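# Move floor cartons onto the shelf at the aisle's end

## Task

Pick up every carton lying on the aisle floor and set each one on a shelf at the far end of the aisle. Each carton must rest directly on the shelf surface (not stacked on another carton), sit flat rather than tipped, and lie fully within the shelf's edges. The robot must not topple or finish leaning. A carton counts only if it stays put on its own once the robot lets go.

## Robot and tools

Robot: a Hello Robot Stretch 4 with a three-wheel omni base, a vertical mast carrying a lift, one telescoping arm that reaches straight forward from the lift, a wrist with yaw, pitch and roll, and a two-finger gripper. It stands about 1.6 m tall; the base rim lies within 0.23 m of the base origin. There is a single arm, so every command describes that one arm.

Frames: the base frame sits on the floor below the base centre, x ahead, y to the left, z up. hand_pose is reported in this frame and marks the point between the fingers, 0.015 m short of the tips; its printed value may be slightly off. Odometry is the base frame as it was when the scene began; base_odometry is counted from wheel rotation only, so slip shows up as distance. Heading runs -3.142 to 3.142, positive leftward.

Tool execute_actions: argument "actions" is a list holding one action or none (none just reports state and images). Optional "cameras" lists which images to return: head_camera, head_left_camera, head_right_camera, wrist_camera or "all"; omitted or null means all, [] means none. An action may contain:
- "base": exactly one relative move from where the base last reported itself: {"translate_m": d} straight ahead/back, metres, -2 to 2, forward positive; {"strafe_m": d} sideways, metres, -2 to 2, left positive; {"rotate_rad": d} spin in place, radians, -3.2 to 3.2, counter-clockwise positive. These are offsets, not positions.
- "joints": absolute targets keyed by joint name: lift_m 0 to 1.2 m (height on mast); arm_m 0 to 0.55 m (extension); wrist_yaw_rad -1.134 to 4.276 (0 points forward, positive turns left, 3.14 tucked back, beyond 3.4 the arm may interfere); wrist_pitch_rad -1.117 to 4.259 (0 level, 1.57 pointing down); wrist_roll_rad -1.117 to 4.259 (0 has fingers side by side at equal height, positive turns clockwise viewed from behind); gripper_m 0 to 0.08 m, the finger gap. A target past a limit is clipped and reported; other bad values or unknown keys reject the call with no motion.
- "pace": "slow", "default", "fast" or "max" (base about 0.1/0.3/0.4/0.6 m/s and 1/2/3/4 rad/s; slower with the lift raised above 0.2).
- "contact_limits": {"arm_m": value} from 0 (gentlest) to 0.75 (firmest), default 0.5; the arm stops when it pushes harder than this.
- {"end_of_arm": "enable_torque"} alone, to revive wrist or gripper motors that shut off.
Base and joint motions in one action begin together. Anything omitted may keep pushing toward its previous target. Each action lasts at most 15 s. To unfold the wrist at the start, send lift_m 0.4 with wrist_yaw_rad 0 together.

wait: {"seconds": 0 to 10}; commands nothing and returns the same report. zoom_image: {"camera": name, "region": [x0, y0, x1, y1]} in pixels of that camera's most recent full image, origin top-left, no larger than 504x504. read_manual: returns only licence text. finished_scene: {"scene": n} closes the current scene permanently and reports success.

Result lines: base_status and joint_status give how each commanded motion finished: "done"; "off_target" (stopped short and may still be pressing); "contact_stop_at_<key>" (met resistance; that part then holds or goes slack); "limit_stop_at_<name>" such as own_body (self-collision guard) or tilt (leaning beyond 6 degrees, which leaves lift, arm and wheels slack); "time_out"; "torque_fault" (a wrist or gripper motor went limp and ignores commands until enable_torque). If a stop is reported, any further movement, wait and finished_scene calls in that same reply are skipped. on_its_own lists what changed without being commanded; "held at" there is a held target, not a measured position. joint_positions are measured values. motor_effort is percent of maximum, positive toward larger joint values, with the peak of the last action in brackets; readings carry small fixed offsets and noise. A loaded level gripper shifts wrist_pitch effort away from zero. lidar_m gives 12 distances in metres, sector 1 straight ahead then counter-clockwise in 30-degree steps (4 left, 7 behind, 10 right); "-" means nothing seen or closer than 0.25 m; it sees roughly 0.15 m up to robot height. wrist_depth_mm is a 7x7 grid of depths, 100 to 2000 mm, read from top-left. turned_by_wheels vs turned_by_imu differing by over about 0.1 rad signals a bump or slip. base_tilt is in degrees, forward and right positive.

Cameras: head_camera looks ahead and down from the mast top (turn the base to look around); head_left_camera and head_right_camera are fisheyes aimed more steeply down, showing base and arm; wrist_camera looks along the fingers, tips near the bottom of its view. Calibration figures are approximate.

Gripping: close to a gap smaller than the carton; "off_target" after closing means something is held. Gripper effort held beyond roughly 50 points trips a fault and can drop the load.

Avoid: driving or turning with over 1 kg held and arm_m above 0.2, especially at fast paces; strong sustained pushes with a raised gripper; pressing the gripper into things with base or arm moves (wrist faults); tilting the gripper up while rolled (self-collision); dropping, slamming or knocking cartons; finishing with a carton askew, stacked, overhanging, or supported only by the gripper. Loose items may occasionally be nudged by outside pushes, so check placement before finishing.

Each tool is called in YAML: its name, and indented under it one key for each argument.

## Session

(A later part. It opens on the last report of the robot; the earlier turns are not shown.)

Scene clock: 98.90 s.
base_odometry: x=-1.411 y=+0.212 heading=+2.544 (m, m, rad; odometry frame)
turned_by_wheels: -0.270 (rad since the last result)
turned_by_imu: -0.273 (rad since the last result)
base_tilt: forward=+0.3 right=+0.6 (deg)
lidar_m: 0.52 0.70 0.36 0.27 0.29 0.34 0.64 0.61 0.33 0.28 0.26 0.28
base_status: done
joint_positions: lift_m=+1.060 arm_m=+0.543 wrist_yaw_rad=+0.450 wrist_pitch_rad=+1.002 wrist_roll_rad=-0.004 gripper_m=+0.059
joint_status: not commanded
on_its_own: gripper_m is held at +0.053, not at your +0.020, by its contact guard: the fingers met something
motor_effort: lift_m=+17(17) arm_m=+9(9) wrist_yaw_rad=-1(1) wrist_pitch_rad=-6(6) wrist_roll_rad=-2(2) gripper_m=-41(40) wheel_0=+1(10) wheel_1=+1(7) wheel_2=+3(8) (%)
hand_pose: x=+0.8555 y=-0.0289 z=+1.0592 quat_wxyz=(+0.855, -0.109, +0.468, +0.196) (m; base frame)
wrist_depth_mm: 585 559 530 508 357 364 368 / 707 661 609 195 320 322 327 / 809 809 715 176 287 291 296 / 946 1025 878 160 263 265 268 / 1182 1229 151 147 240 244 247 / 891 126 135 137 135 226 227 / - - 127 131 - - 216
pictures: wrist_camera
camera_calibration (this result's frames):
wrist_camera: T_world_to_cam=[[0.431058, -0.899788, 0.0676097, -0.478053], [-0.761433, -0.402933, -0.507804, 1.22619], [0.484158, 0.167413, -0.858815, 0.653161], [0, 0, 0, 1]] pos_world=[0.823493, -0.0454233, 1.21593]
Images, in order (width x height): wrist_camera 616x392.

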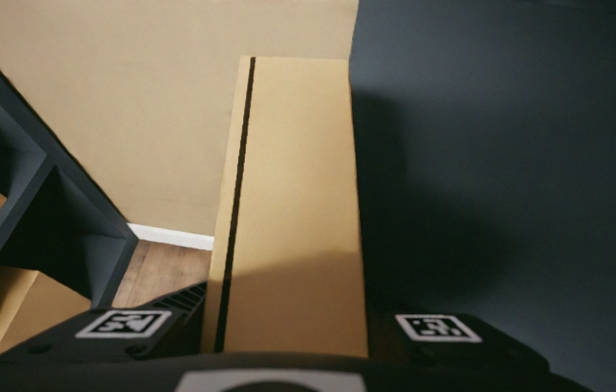

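execute_actions:
  actions:
    - {"base":{"rotate_rad":-0.19},"pace":"slow"}
  cameras: []

execute_actions:
  actions:
    - {"joints":{"lift_m":1.035},"pace":"slow"}
  cameras: []

execute_actions:
  actions:
    - {"joints":{"gripper_m":0.08}}
  cameras: []

execute_actions:
  actions:
    - {"joints":{"lift_m":1.083},"pace":"slow"}
  cameras: ["wrist_camera"]

execute_actions:
  actions:
    - {"base":{"rotate_rad":0.46},"pace":"slow"}
  cameras: []

execute_actions:
  actions:
    - {"joints":{"lift_m":0.105,"arm_m":0.105,"wrist_yaw_rad":0},"pace":"fast"}
  cameras: ["wrist_camera","head_camera"]

Scene clock: 107.60 s.
base_odometry: x=-1.411 y=+0.212 heading=+2.354 (m, m, rad; odometry frame)
turned_by_wheels: -0.189 (rad since the last result)
turned_by_imu: -0.192 (rad since the last result)
base_tilt: forward=+0.3 right=+0.5 (deg)
lidar_m: 0.41 1.12 0.43 0.31 0.29 0.31 0.47 2.73 0.38 0.28 0.27 0.27
base_status: done
joint_positions: lift_m=+1.060 arm_m=+0.543 wrist_yaw_rad=+0.450 wrist_pitch_rad=+1.002 wrist_roll_rad=-0.004 gripper_m=+0.059
joint_status: not commanded
on_its_own: gripper_m is held at +0.053, not at your +0.020, by its contact guard: the fingers met something
motor_effort: lift_m=+17(17) arm_m=+9(9) wrist_yaw_rad=+0(1) wrist_pitch_rad=-5(5) wrist_roll_rad=-2(2) gripper_m=-42(43) wheel_0=+3(4) wheel_1=+2(6) wheel_2=+3(9) (%)
hand_pose: x=+0.8555 y=-0.0289 z=+1.0592 quat_wxyz=(+0.855, -0.109, +0.468, +0.196) (m; base frame)
wrist_depth_mm: 574 544 345 351 355 366 368 / 661 314 303 195 319 324 329 / 798 278 270 176 289 291 296 / 991 254 247 160 263 266 268 / 1160 234 151 147 241 244 246 / 1078 126 135 136 135 225 227 / - - 128 131 - - 216
pictures: none
No camera images: the call's "cameras" was empty. Leave "cameras" out to get every camera's image.

Scene clock: 108.60 s.
base_odometry: x=-1.411 y=+0.212 heading=+2.354 (m, m, rad; odometry frame)
turned_by_wheels: +0.000 (rad since the last result)
turned_by_imu: +0.000 (rad since the last result)
base_tilt: forward=+0.3 right=+0.5 (deg)
lidar_m: 0.39 1.10 0.42 0.30 0.30 0.33 0.48 2.76 0.38 0.27 0.26 0.26
base_status: not commanded
joint_positions: lift_m=+1.035 arm_m=+0.543 wrist_yaw_rad=+0.450 wrist_pitch_rad=+1.002 wrist_roll_rad=-0.004 gripper_m=+0.059
joint_status: all done
on_its_own: gripper_m is held at +0.053, not at your +0.020, by its contact guard: the fingers met something
motor_effort: lift_m=+17(17) arm_m=+9(9) wrist_yaw_rad=+0(1) wrist_pitch_rad=-6(7) wrist_roll_rad=-2(2) gripper_m=-42(43) wheel_0=+3(3) wheel_1=+2(2) wheel_2=+3(3) (%)
hand_pose: x=+0.8555 y=-0.0289 z=+1.0343 quat_wxyz=(+0.855, -0.109, +0.468, +0.196) (m; base frame)
wrist_depth_mm: 569 310 309 314 317 322 325 / 661 273 270 195 283 289 290 / 768 247 240 176 256 258 262 / 891 226 220 160 233 236 238 / 212 208 151 147 213 216 219 / 194 126 135 137 135 200 202 / - - 128 131 - - 191
pictures: none
No camera images: the call's "cameras" was empty. Leave "cameras" out to get every camera's image.

Scene clock: 109.53 s.
base_odometry: x=-1.411 y=+0.212 heading=+2.354 (m, m, rad; odometry frame)
turned_by_wheels: +0.000 (rad since the last result)
turned_by_imu: +0.000 (rad since the last result)
base_tilt: forward=+0.3 right=+0.6 (deg)
lidar_m: 0.40 1.09 0.40 0.27 0.28 0.32 0.49 2.76 0.39 0.28 0.27 0.27
base_status: not commanded
joint_positions: lift_m=+1.035 arm_m=+0.543 wrist_yaw_rad=+0.450 wrist_pitch_rad=+1.002 wrist_roll_rad=-0.004 gripper_m=+0.080
joint_status: all done
motor_effort: lift_m=+17(17) arm_m=+9(9) wrist_yaw_rad=+0(0) wrist_pitch_rad=-6(6) wrist_roll_rad=-2(2) gripper_m=+3(39) wheel_0=+3(3) wheel_1=+2(2) wheel_2=+3(3) (%)
hand_pose: x=+0.8555 y=-0.0289 z=+1.0343 quat_wxyz=(+0.855, -0.109, +0.468, +0.196) (m; base frame)
wrist_depth_mm: 569 310 307 314 319 322 325 / 661 273 271 199 282 287 291 / 759 247 240 180 256 259 262 / 946 226 220 165 234 236 239 / 213 208 154 151 214 218 220 / 194 130 141 140 148 200 202 / - - 133 134 134 - -
pictures: none
No camera images: the call's "cameras" was empty. Leave "cameras" out to get every camera's image.

Scene clock: 110.80 s.
base_odometry: x=-1.411 y=+0.212 heading=+2.354 (m, m, rad; odometry frame)
turned_by_wheels: +0.000 (rad since the last result)
turned_by_imu: +0.000 (rad since the last result)
base_tilt: forward=+0.3 right=+0.6 (deg)
lidar_m: 0.39 1.09 0.43 0.31 0.30 0.32 0.47 2.77 0.39 0.29 0.26 0.27
base_status: not commanded
joint_positions: lift_m=+1.083 arm_m=+0.543 wrist_yaw_rad=+0.450 wrist_pitch_rad=+1.002 wrist_roll_rad=-0.004 gripper_m=+0.080
joint_status: all done
motor_effort: lift_m=+22(23) arm_m=+9(9) wrist_yaw_rad=+0(1) wrist_pitch_rad=-6(6) wrist_roll_rad=-2(2) gripper_m=+0(2) wheel_0=+3(3) wheel_1=+2(2) wheel_2=+3(3) (%)
hand_pose: x=+0.8555 y=-0.0289 z=+1.0818 quat_wxyz=(+0.855, -0.109, +0.468, +0.196) (m; base frame)
wrist_depth_mm: 569 559 379 389 394 402 397 / 661 627 343 347 351 357 362 / 798 314 309 242 319 322 325 / 976 281 278 221 290 293 296 / 1160 259 255 202 266 268 272 / 1138 129 186 186 155 248 250 / - - 227 178 135 - -
pictures: wrist_camera
camera_calibration (this result's frames):
wrist_camera: T_world_to_cam=[[0.431036, -0.899798, 0.0676094, -0.479568], [-0.761442, -0.402914, -0.507805, 1.23766], [0.484163, 0.167402, -0.858815, 0.672528], [0, 0, 0, 1]] pos_world=[0.823503, -0.0454259, 1.23849]
Images, in order (width x height): wrist_camera 616x392.

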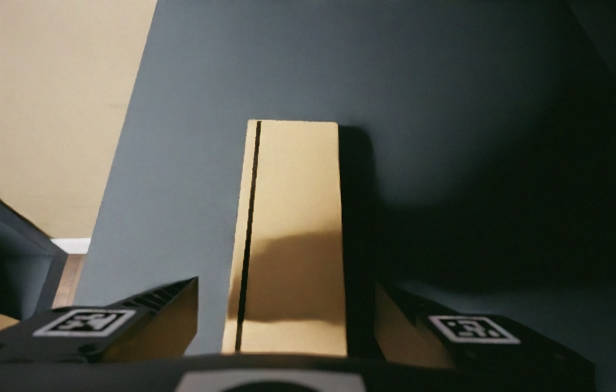

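Scene clock: 112.43 s.
base_odometry: x=-1.411 y=+0.212 heading=+2.814 (m, m, rad; odometry frame)
turned_by_wheels: +0.460 (rad since the last result)
turned_by_imu: +0.464 (rad since the last result)
base_tilt: forward=+0.3 right=+0.5 (deg)
lidar_m: 1.04 0.44 0.32 0.29 0.30 0.44 3.63 0.42 0.29 0.28 0.27 0.39
base_status: done
joint_positions: lift_m=+1.083 arm_m=+0.543 wrist_yaw_rad=+0.450 wrist_pitch_rad=+1.002 wrist_roll_rad=-0.004 gripper_m=+0.080
joint_status: not commanded
motor_effort: lift_m=+22(22) arm_m=+9(9) wrist_yaw_rad=+0(1) wrist_pitch_rad=-5(5) wrist_roll_rad=-2(2) gripper_m=+2(2) wheel_0=-1(7) wheel_1=-1(3) wheel_2=-3(8) (%)
hand_pose: x=+0.8556 y=-0.0289 z=+1.0818 quat_wxyz=(+0.855, -0.109, +0.468, +0.197) (m; base frame)
wrist_depth_mm: 397 569 559 496 436 399 366 / 591 691 661 569 500 452 407 / 535 750 788 676 591 517 462 / 504 676 976 854 715 603 500 / 539 732 1229 1118 891 699 554 / 535 130 1205 1229 155 699 676 / - - 1160 1182 135 - 683
pictures: none
No camera images: the call's "cameras" was empty. Leave "cameras" out to get every camera's image.

Scene clock: 115.97 s.
base_odometry: x=-1.411 y=+0.212 heading=+2.814 (m, m, rad; odometry frame)
turned_by_wheels: +0.000 (rad since the last result)
turned_by_imu: -0.001 (rad since the last result)
base_tilt: forward=+0.3 right=+0.5 (deg)
lidar_m: 1.01 0.47 0.31 0.28 0.31 0.43 3.63 0.41 0.28 0.25 0.28 0.37
base_status: not commanded
joint_positions: lift_m=+0.105 arm_m=+0.107 wrist_yaw_rad=+0.000 wrist_pitch_rad=+1.002 wrist_roll_rad=-0.003 gripper_m=+0.080
joint_status: all done
motor_effort: lift_m=+17(19) arm_m=-9(10) wrist_yaw_rad=-1(3) wrist_pitch_rad=-6(6) wrist_roll_rad=-2(2) gripper_m=+0(0) wheel_0=-1(1) wheel_1=-1(1) wheel_2=-3(3) (%)
hand_pose: x=+0.3921 y=-0.0874 z=+0.1043 quat_wxyz=(+0.877, -0.001, +0.480, +0.001) (m; base frame)
wrist_depth_mm: 392 402 410 410 418 368 293 / 353 357 362 368 375 362 278 / 320 324 327 262 340 334 265 / 293 296 296 239 307 309 265 / 271 273 271 219 282 285 264 / 252 130 200 202 155 264 258 / - - 241 193 135 - -
pictures: head_camera, wrist_camera
camera_calibration (this result's frames):
wrist_camera: T_world_to_cam=[[-0.00323462, -0.997711, 0.0675465, -0.104643], [-0.86083, -0.0315955, -0.507911, 0.436206], [0.508882, -0.059789, -0.858757, 0.0376423], [0, 0, 0, 1]] pos_world=[0.356005, -0.0883703, 0.260948]
Images, in order (width x height): head_camera 420x560, wrist_camera 616x392.

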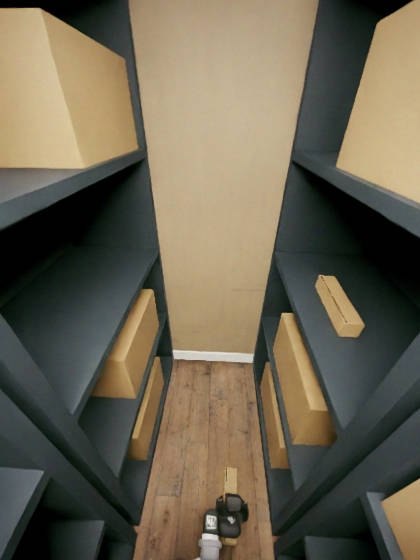

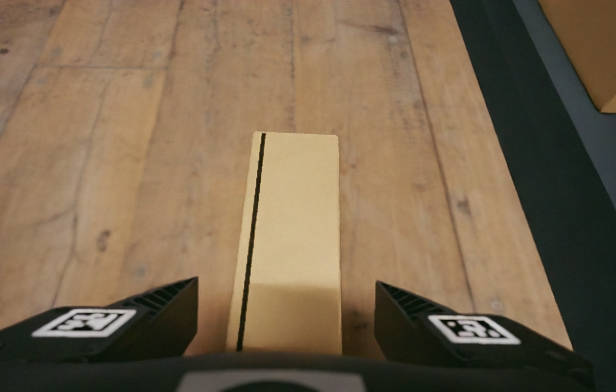

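execute_actions:
  actions:
    - {"joints":{"lift_m":0.04},"pace":"slow"}
  cameras: []

execute_actions:
  actions:
    - {"joints":{"gripper_m":0.02}}
  cameras: []

execute_actions:
  actions:
    - {"joints":{"lift_m":0.2}}
  cameras: []

execute_actions:
  actions:
    - {"joints":{"lift_m":1.062,"arm_m":0.258,"wrist_yaw_rad":0.69},"pace":"fast"}
  cameras: []

execute_actions:
  actions:
    - {"base":{"rotate_rad":-0.6},"pace":"slow"}
  cameras: ["wrist_camera","head_right_camera"]

Scene clock: 126.27 s.
base_odometry: x=-1.411 y=+0.212 heading=+2.814 (m, m, rad; odometry frame)
turned_by_wheels: +0.000 (rad since the last result)
turned_by_imu: -0.001 (rad since the last result)
base_tilt: forward=+0.3 right=+0.6 (deg)
lidar_m: 1.02 0.44 0.30 0.28 0.31 0.45 3.63 0.39 0.28 0.26 0.28 0.38
base_status: not commanded
joint_positions: lift_m=+0.040 arm_m=+0.107 wrist_yaw_rad=+0.000 wrist_pitch_rad=+1.002 wrist_roll_rad=-0.003 gripper_m=+0.080
joint_status: all done
motor_effort: lift_m=+16(15) arm_m=-9(9) wrist_yaw_rad=-1(1) wrist_pitch_rad=-6(7) wrist_roll_rad=-2(2) gripper_m=+3(3) wheel_0=-1(1) wheel_1=-1(1) wheel_2=-2(2) (%)
hand_pose: x=+0.3921 y=-0.0874 z=+0.0393 quat_wxyz=(+0.877, -0.001, +0.480, +0.001) (m; base frame)
wrist_depth_mm: 294 298 304 309 315 317 266 / 265 268 266 196 279 285 266 / 240 244 237 177 254 257 253 / 220 222 217 162 230 234 236 / 203 206 152 149 211 214 216 / 189 130 138 137 147 198 200 / - - 131 132 132 - -
pictures: none
No camera images: the call's "cameras" was empty. Leave "cameras" out to get every camera's image.

Scene clock: 127.27 s.
base_odometry: x=-1.411 y=+0.212 heading=+2.814 (m, m, rad; odometry frame)
turned_by_wheels: +0.000 (rad since the last result)
turned_by_imu: +0.000 (rad since the last result)
base_tilt: forward=+0.3 right=+0.6 (deg)
lidar_m: 1.03 0.45 0.32 0.29 0.31 0.44 3.62 0.40 0.29 0.26 0.27 0.37
base_status: not commanded
joint_positions: lift_m=+0.040 arm_m=+0.107 wrist_yaw_rad=+0.000 wrist_pitch_rad=+1.002 wrist_roll_rad=-0.003 gripper_m=+0.059
joint_status: gripper_m off_target (ended at +0.059, target +0.020)
on_its_own: gripper_m is held at +0.053, not at your +0.020, by its contact guard: the fingers met something
motor_effort: lift_m=+16(16) arm_m=-9(9) wrist_yaw_rad=+0(1) wrist_pitch_rad=-5(6) wrist_roll_rad=-2(2) gripper_m=-41(47) wheel_0=-1(1) wheel_1=-1(1) wheel_2=-3(3) (%)
hand_pose: x=+0.3921 y=-0.0874 z=+0.0393 quat_wxyz=(+0.877, -0.001, +0.480, +0.001) (m; base frame)
wrist_depth_mm: 294 300 306 309 315 317 266 / 264 268 266 196 282 286 265 / 240 243 241 177 253 256 253 / 220 222 217 162 229 234 236 / 202 205 152 148 211 215 217 / 189 164 136 138 136 198 200 / - - 128 131 - - 188
pictures: none
No camera images: the call's "cameras" was empty. Leave "cameras" out to get every camera's image.

Scene clock: 129.00 s.
base_odometry: x=-1.411 y=+0.212 heading=+2.814 (m, m, rad; odometry frame)
turned_by_wheels: +0.000 (rad since the last result)
turned_by_imu: +0.000 (rad since the last result)
base_tilt: forward=+0.4 right=+0.6 (deg)
lidar_m: 0.46 0.45 0.31 0.29 0.31 0.43 3.61 0.39 0.28 0.25 0.27 0.37
base_status: not commanded
joint_positions: lift_m=+0.200 arm_m=+0.107 wrist_yaw_rad=+0.000 wrist_pitch_rad=+1.002 wrist_roll_rad=-0.003 gripper_m=+0.059
joint_status: all done
on_its_own: gripper_m is held at +0.053, not at your +0.020, by its contact guard: the fingers met something
motor_effort: lift_m=+22(23) arm_m=-9(9) wrist_yaw_rad=-1(1) wrist_pitch_rad=-7(5) wrist_roll_rad=-3(2) gripper_m=-42(42) wheel_0=-1(1) wheel_1=-1(1) wheel_2=-2(2) (%)
hand_pose: x=+0.3921 y=-0.0874 z=+0.1988 quat_wxyz=(+0.877, -0.001, +0.480, +0.001) (m; base frame)
wrist_depth_mm: 535 544 549 559 559 407 296 / 477 488 484 196 508 394 294 / 436 442 439 178 462 375 307 / 399 402 397 162 418 368 330 / 368 373 152 149 382 366 309 / 345 241 136 138 136 325 289 / - - 129 132 - - 270
pictures: none
No camera images: the call's "cameras" was empty. Leave "cameras" out to get every camera's image.

Scene clock: 132.23 s.
base_odometry: x=-1.411 y=+0.212 heading=+2.814 (m, m, rad; odometry frame)
turned_by_wheels: +0.000 (rad since the last result)
turned_by_imu: -0.001 (rad since the last result)
base_tilt: forward=+0.3 right=+0.5 (deg)
lidar_m: 0.43 0.46 0.31 0.28 0.30 0.42 3.61 0.42 0.28 0.27 0.28 0.36
base_status: not commanded
joint_positions: lift_m=+1.062 arm_m=+0.256 wrist_yaw_rad=+0.690 wrist_pitch_rad=+1.002 wrist_roll_rad=-0.003 gripper_m=+0.059
joint_status: all done
on_its_own: gripper_m is held at +0.053, not at your +0.020, by its contact guard: the fingers met something
motor_effort: lift_m=+22(23) arm_m=+9(10) wrist_yaw_rad=-1(4) wrist_pitch_rad=-5(8) wrist_roll_rad=-2(2) gripper_m=-41(42) wheel_0=-1(1) wheel_1=-1(1) wheel_2=-3(3) (%)
hand_pose: x=+0.5713 y=+0.0055 z=+1.0609 quat_wxyz=(+0.825, -0.164, +0.451, +0.297) (m; base frame)
wrist_depth_mm: 347 603 647 723 798 676 609 / 544 569 585 196 904 750 661 / 820 535 603 178 1042 842 723 / 768 661 661 162 1182 976 798 / 707 715 152 149 1281 1138 768 / 661 399 136 138 136 1138 699 / - - 128 132 - - 539
pictures: none
No camera images: the call's "cameras" was empty. Leave "cameras" out to get every camera's image.

Scene clock: 134.20 s.
base_odometry: x=-1.411 y=+0.212 heading=+2.216 (m, m, rad; odometry frame)
turned_by_wheels: -0.598 (rad since the last result)
turned_by_imu: -0.589 (rad since the last result)
base_tilt: forward=+0.4 right=+0.6 (deg)
lidar_m: 0.34 0.82 0.48 0.32 0.28 0.32 0.42 2.76 0.44 0.30 0.25 0.25
base_status: done
joint_positions: lift_m=+1.062 arm_m=+0.258 wrist_yaw_rad=+0.695 wrist_pitch_rad=+1.002 wrist_roll_rad=-0.003 gripper_m=+0.059
joint_status: not commanded
on_its_own: gripper_m is held at +0.053, not at your +0.020, by its contact guard: the fingers met something; wrist_yaw_rad is at rest, and its effort (-16) is outside its rest range (-13 to +13)
motor_effort: lift_m=+22(22) arm_m=+0(9) wrist_yaw_rad=-16(22) wrist_pitch_rad=-6(9) wrist_roll_rad=-2(2) gripper_m=-41(42) wheel_0=+9(18) wheel_1=+1(2) wheel_2=+16(20) (%)
hand_pose: x=+0.5729 y=+0.0062 z=+1.0608 quat_wxyz=(+0.824, -0.165, +0.451, +0.299) (m; base frame)
wrist_depth_mm: 917 931 891 368 343 283 373 / 917 1078 1008 196 310 247 330 / 1160 1308 1205 178 281 250 298 / 991 1336 1366 162 265 268 272 / 976 1255 152 148 244 248 249 / 946 661 136 138 136 229 231 / - - 128 131 - - 217
pictures: head_right_camera, wrist_camera
camera_calibration (this result's frames):
wrist_camera: T_world_to_cam=[[0.636468, -0.768339, 0.0675571, -0.443168], [-0.640976, -0.575611, -0.507762, 0.957956], [0.429019, 0.279872, -0.858845, 0.81642], [0, 0, 0, 1]] pos_world=[0.545829, -0.0175859, 1.21753]
Images, in order (width x height): head_right_camera 420x672, wrist_camera 616x392.

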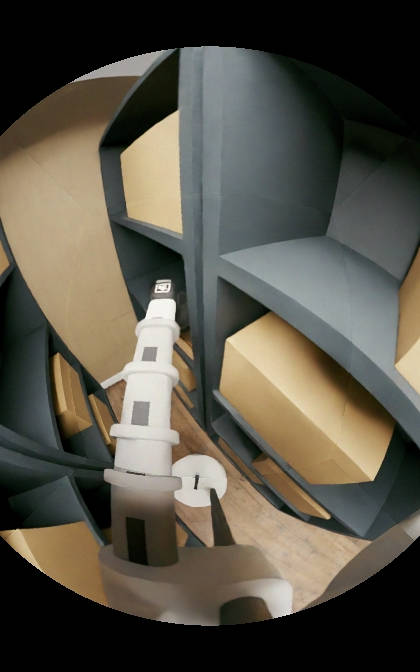

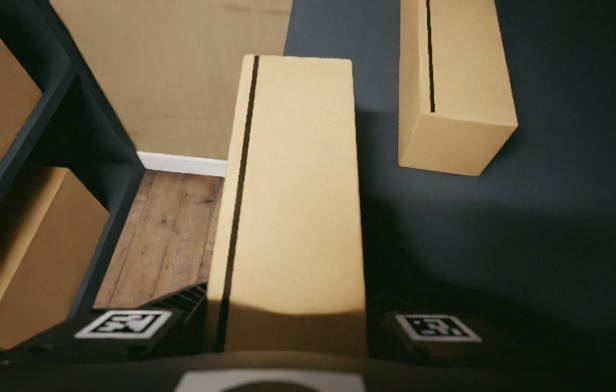

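execute_actions:
  actions:
    - {"base":{"rotate_rad":0.02},"joints":{"arm_m":0.33},"pace":"slow"}
  cameras: []

execute_actions:
  actions:
    - {"base":{"rotate_rad":-0.07},"joints":{"arm_m":0.35,"wrist_yaw_rad":0.65,"lift_m":1.05},"pace":"slow"}
  cameras: ["wrist_camera"]

Scene clock: 143.17 s.
base_odometry: x=-1.411 y=+0.212 heading=+2.236 (m, m, rad; odometry frame)
turned_by_wheels: +0.020 (rad since the last result)
turned_by_imu: +0.018 (rad since the last result)
base_tilt: forward=+0.3 right=+0.6 (deg)
lidar_m: 0.34 0.87 0.47 0.32 0.29 0.31 0.44 2.75 0.43 0.30 0.26 0.25
base_status: done
joint_positions: lift_m=+1.062 arm_m=+0.328 wrist_yaw_rad=+0.690 wrist_pitch_rad=+1.002 wrist_roll_rad=-0.003 gripper_m=+0.059
joint_status: all done
on_its_own: gripper_m is held at +0.053, not at your +0.020, by its contact guard: the fingers met something
motor_effort: lift_m=+22(22) arm_m=+9(11) wrist_yaw_rad=-1(16) wrist_pitch_rad=-6(7) wrist_roll_rad=-2(2) gripper_m=-43(42) wheel_0=-1(9) wheel_1=-2(3) wheel_2=-3(12) (%)
hand_pose: x=+0.6433 y=+0.0055 z=+1.0608 quat_wxyz=(+0.825, -0.164, +0.452, +0.297) (m; base frame)
wrist_depth_mm: 866 854 820 355 277 359 370 / 931 1025 946 196 245 320 330 / 1160 1205 1098 178 220 290 297 / 1060 1366 254 162 203 259 270 / 991 1281 152 149 236 245 248 / 991 661 137 138 137 228 230 / - - 128 132 - - 216
pictures: none
No camera images: the call's "cameras" was empty. Leave "cameras" out to get every camera's image.

Scene clock: 144.33 s.
base_odometry: x=-1.411 y=+0.212 heading=+2.168 (m, m, rad; odometry frame)
turned_by_wheels: -0.068 (rad since the last result)
turned_by_imu: -0.069 (rad since the last result)
base_tilt: forward=+0.3 right=+0.5 (deg)
lidar_m: 0.34 0.70 0.53 0.32 0.29 0.31 0.39 2.75 0.43 0.30 0.27 0.26
base_status: done
joint_positions: lift_m=+1.050 arm_m=+0.348 wrist_yaw_rad=+0.650 wrist_pitch_rad=+1.002 wrist_roll_rad=-0.003 gripper_m=+0.059
joint_status: all done
on_its_own: gripper_m is held at +0.053, not at your +0.020, by its contact guard: the fingers met something
motor_effort: lift_m=+16(21) arm_m=+11(13) wrist_yaw_rad=-2(7) wrist_pitch_rad=-5(6) wrist_roll_rad=-2(2) gripper_m=-42(42) wheel_0=+15(17) wheel_1=+3(2) wheel_2=+7(6) (%)
hand_pose: x=+0.6630 y=-0.0003 z=+1.0493 quat_wxyz=(+0.831, -0.155, +0.455, +0.281) (m; base frame)
wrist_depth_mm: 831 798 332 310 256 347 353 / 946 917 291 196 224 309 314 / 1098 279 264 178 204 274 283 / 1281 248 236 162 224 252 256 / 1138 224 152 149 230 233 236 / 1078 173 136 138 136 216 218 / - - 129 131 - - 205
pictures: wrist_camera
camera_calibration (this result's frames):
wrist_camera: T_world_to_cam=[[0.601242, -0.796204, 0.0675825, -0.481426], [-0.666237, -0.546197, -0.507737, 1.02286], [0.441175, 0.260247, -0.858857, 0.761594], [0, 0, 0, 1]] pos_world=[0.634924, -0.0228325, 1.20598]
Images, in order (width x height): wrist_camera 616x392.

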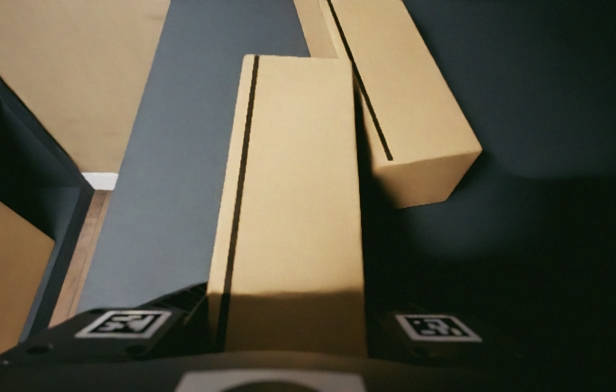

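Plenty of margin; back off slightly and release.

execute_actions:
  actions:
    - {"base":{"rotate_rad":0.03},"pace":"slow"}
  cameras: []

execute_actions:
  actions:
    - {"joints":{"lift_m":1.035},"pace":"slow"}
  cameras: []

execute_actions:
  actions:
    - {"joints":{"gripper_m":0.08}}
  cameras: []

execute_actions:
  actions:
    - {"joints":{"lift_m":1.083},"pace":"slow"}
  cameras: ["wrist_camera"]

Scene clock: 149.73 s.
base_odometry: x=-1.411 y=+0.212 heading=+2.198 (m, m, rad; odometry frame)
turned_by_wheels: +0.030 (rad since the last result)
turned_by_imu: +0.029 (rad since the last result)
base_tilt: forward=+0.3 right=+0.5 (deg)
lidar_m: 0.34 0.77 0.50 0.32 0.29 0.30 0.42 2.76 0.45 0.30 0.26 0.26
base_status: done
joint_positions: lift_m=+1.050 arm_m=+0.348 wrist_yaw_rad=+0.650 wrist_pitch_rad=+1.002 wrist_roll_rad=-0.003 gripper_m=+0.059
joint_status: not commanded
on_its_own: gripper_m is held at +0.053, not at your +0.020, by its contact guard: the fingers met something
motor_effort: lift_m=+16(16) arm_m=+9(11) wrist_yaw_rad=-1(3) wrist_pitch_rad=-5(7) wrist_roll_rad=-2(2) gripper_m=-42(40) wheel_0=+1(12) wheel_1=+0(6) wheel_2=-1(6) (%)
hand_pose: x=+0.6634 y=-0.0003 z=+1.0493 quat_wxyz=(+0.831, -0.155, +0.455, +0.281) (m; base frame)
wrist_depth_mm: 820 831 334 327 252 345 351 / 976 960 291 196 228 306 312 / 1118 1098 264 178 211 208 282 / 1255 1308 237 162 210 229 256 / 1098 229 152 149 230 233 236 / 1078 174 136 138 136 216 218 / - - 129 132 - - 206
pictures: none
No camera images: the call's "cameras" was empty. Leave "cameras" out to get every camera's image.

Scene clock: 150.57 s.
base_odometry: x=-1.411 y=+0.212 heading=+2.198 (m, m, rad; odometry frame)
turned_by_wheels: +0.000 (rad since the last result)
turned_by_imu: +0.000 (rad since the last result)
base_tilt: forward=+0.3 right=+0.6 (deg)
lidar_m: 0.35 0.77 0.50 0.32 0.29 0.31 0.42 2.75 0.44 0.27 0.26 0.25
base_status: not commanded
joint_positions: lift_m=+1.035 arm_m=+0.348 wrist_yaw_rad=+0.650 wrist_pitch_rad=+1.002 wrist_roll_rad=-0.003 gripper_m=+0.059
joint_status: all done
on_its_own: gripper_m is held at +0.053, not at your +0.020, by its contact guard: the fingers met something
motor_effort: lift_m=+16(16) arm_m=+9(9) wrist_yaw_rad=-1(1) wrist_pitch_rad=-7(6) wrist_roll_rad=-2(2) gripper_m=-42(40) wheel_0=+1(1) wheel_1=+0(0) wheel_2=-1(2) (%)
hand_pose: x=+0.6634 y=-0.0003 z=+1.0343 quat_wxyz=(+0.831, -0.155, +0.455, +0.281) (m; base frame)
wrist_depth_mm: 831 820 307 306 229 320 327 / 960 931 271 196 208 211 291 / 1118 1060 244 178 195 186 263 / 1255 231 220 162 210 228 238 / 1098 209 152 149 213 217 220 / 1060 165 136 138 136 200 202 / - - 128 131 - - 190
pictures: none
No camera images: the call's "cameras" was empty. Leave "cameras" out to get every camera's image.

Scene clock: 151.50 s.
base_odometry: x=-1.411 y=+0.212 heading=+2.198 (m, m, rad; odometry frame)
turned_by_wheels: +0.000 (rad since the last result)
turned_by_imu: +0.000 (rad since the last result)
base_tilt: forward=+0.3 right=+0.5 (deg)
lidar_m: 0.36 0.79 0.50 0.30 0.28 0.31 0.41 2.74 0.44 0.29 0.26 0.26
base_status: not commanded
joint_positions: lift_m=+1.035 arm_m=+0.348 wrist_yaw_rad=+0.650 wrist_pitch_rad=+1.002 wrist_roll_rad=-0.003 gripper_m=+0.080
joint_status: all done
motor_effort: lift_m=+17(17) arm_m=+9(9) wrist_yaw_rad=-1(1) wrist_pitch_rad=-6(7) wrist_roll_rad=-2(2) gripper_m=+3(44) wheel_0=+1(1) wheel_1=+0(1) wheel_2=-1(2) (%)
hand_pose: x=+0.6634 y=-0.0003 z=+1.0343 quat_wxyz=(+0.831, -0.155, +0.455, +0.281) (m; base frame)
wrist_depth_mm: 831 820 310 306 229 322 327 / 946 931 271 200 208 213 291 / 1118 1078 245 181 195 186 262 / 1255 231 220 165 218 228 239 / 1098 210 155 152 214 217 220 / 1025 130 142 140 147 200 202 / - - 134 134 134 - -
pictures: none
No camera images: the call's "cameras" was empty. Leave "cameras" out to get every camera's image.

Scene clock: 152.77 s.
base_odometry: x=-1.411 y=+0.212 heading=+2.198 (m, m, rad; odometry frame)
turned_by_wheels: +0.000 (rad since the last result)
turned_by_imu: +0.000 (rad since the last result)
base_tilt: forward=+0.3 right=+0.6 (deg)
lidar_m: 0.35 0.79 0.50 0.32 0.29 0.30 0.42 2.75 0.45 0.30 0.27 0.25
base_status: not commanded
joint_positions: lift_m=+1.083 arm_m=+0.348 wrist_yaw_rad=+0.650 wrist_pitch_rad=+1.002 wrist_roll_rad=-0.003 gripper_m=+0.080
joint_status: all done
motor_effort: lift_m=+22(24) arm_m=+9(9) wrist_yaw_rad=+0(2) wrist_pitch_rad=-6(7) wrist_roll_rad=-2(2) gripper_m=+3(1) wheel_0=+1(1) wheel_1=+0(1) wheel_2=-2(1) (%)
hand_pose: x=+0.6634 y=-0.0003 z=+1.0818 quat_wxyz=(+0.831, -0.155, +0.455, +0.281) (m; base frame)
wrist_depth_mm: 820 831 394 370 312 399 404 / 960 960 343 340 272 357 362 / 1118 1160 310 243 247 322 327 / 1281 1308 277 220 229 283 296 / 1118 1255 255 203 262 267 272 / 1025 130 185 187 155 249 250 / - - 227 178 135 - -
pictures: wrist_camera
camera_calibration (this result's frames):
wrist_camera: T_world_to_cam=[[0.601376, -0.796103, 0.0675825, -0.483912], [-0.666128, -0.546298, -0.507771, 1.03959], [0.441158, 0.260342, -0.858837, 0.789332], [0, 0, 0, 1]] pos_world=[0.635295, -0.0228122, 1.23849]
Images, in order (width x height): wrist_camera 616x392.

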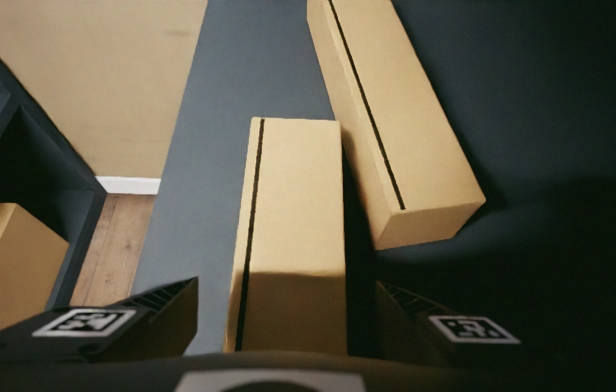

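finished_scene:
  scene: 2

The scene is finished: the task was done.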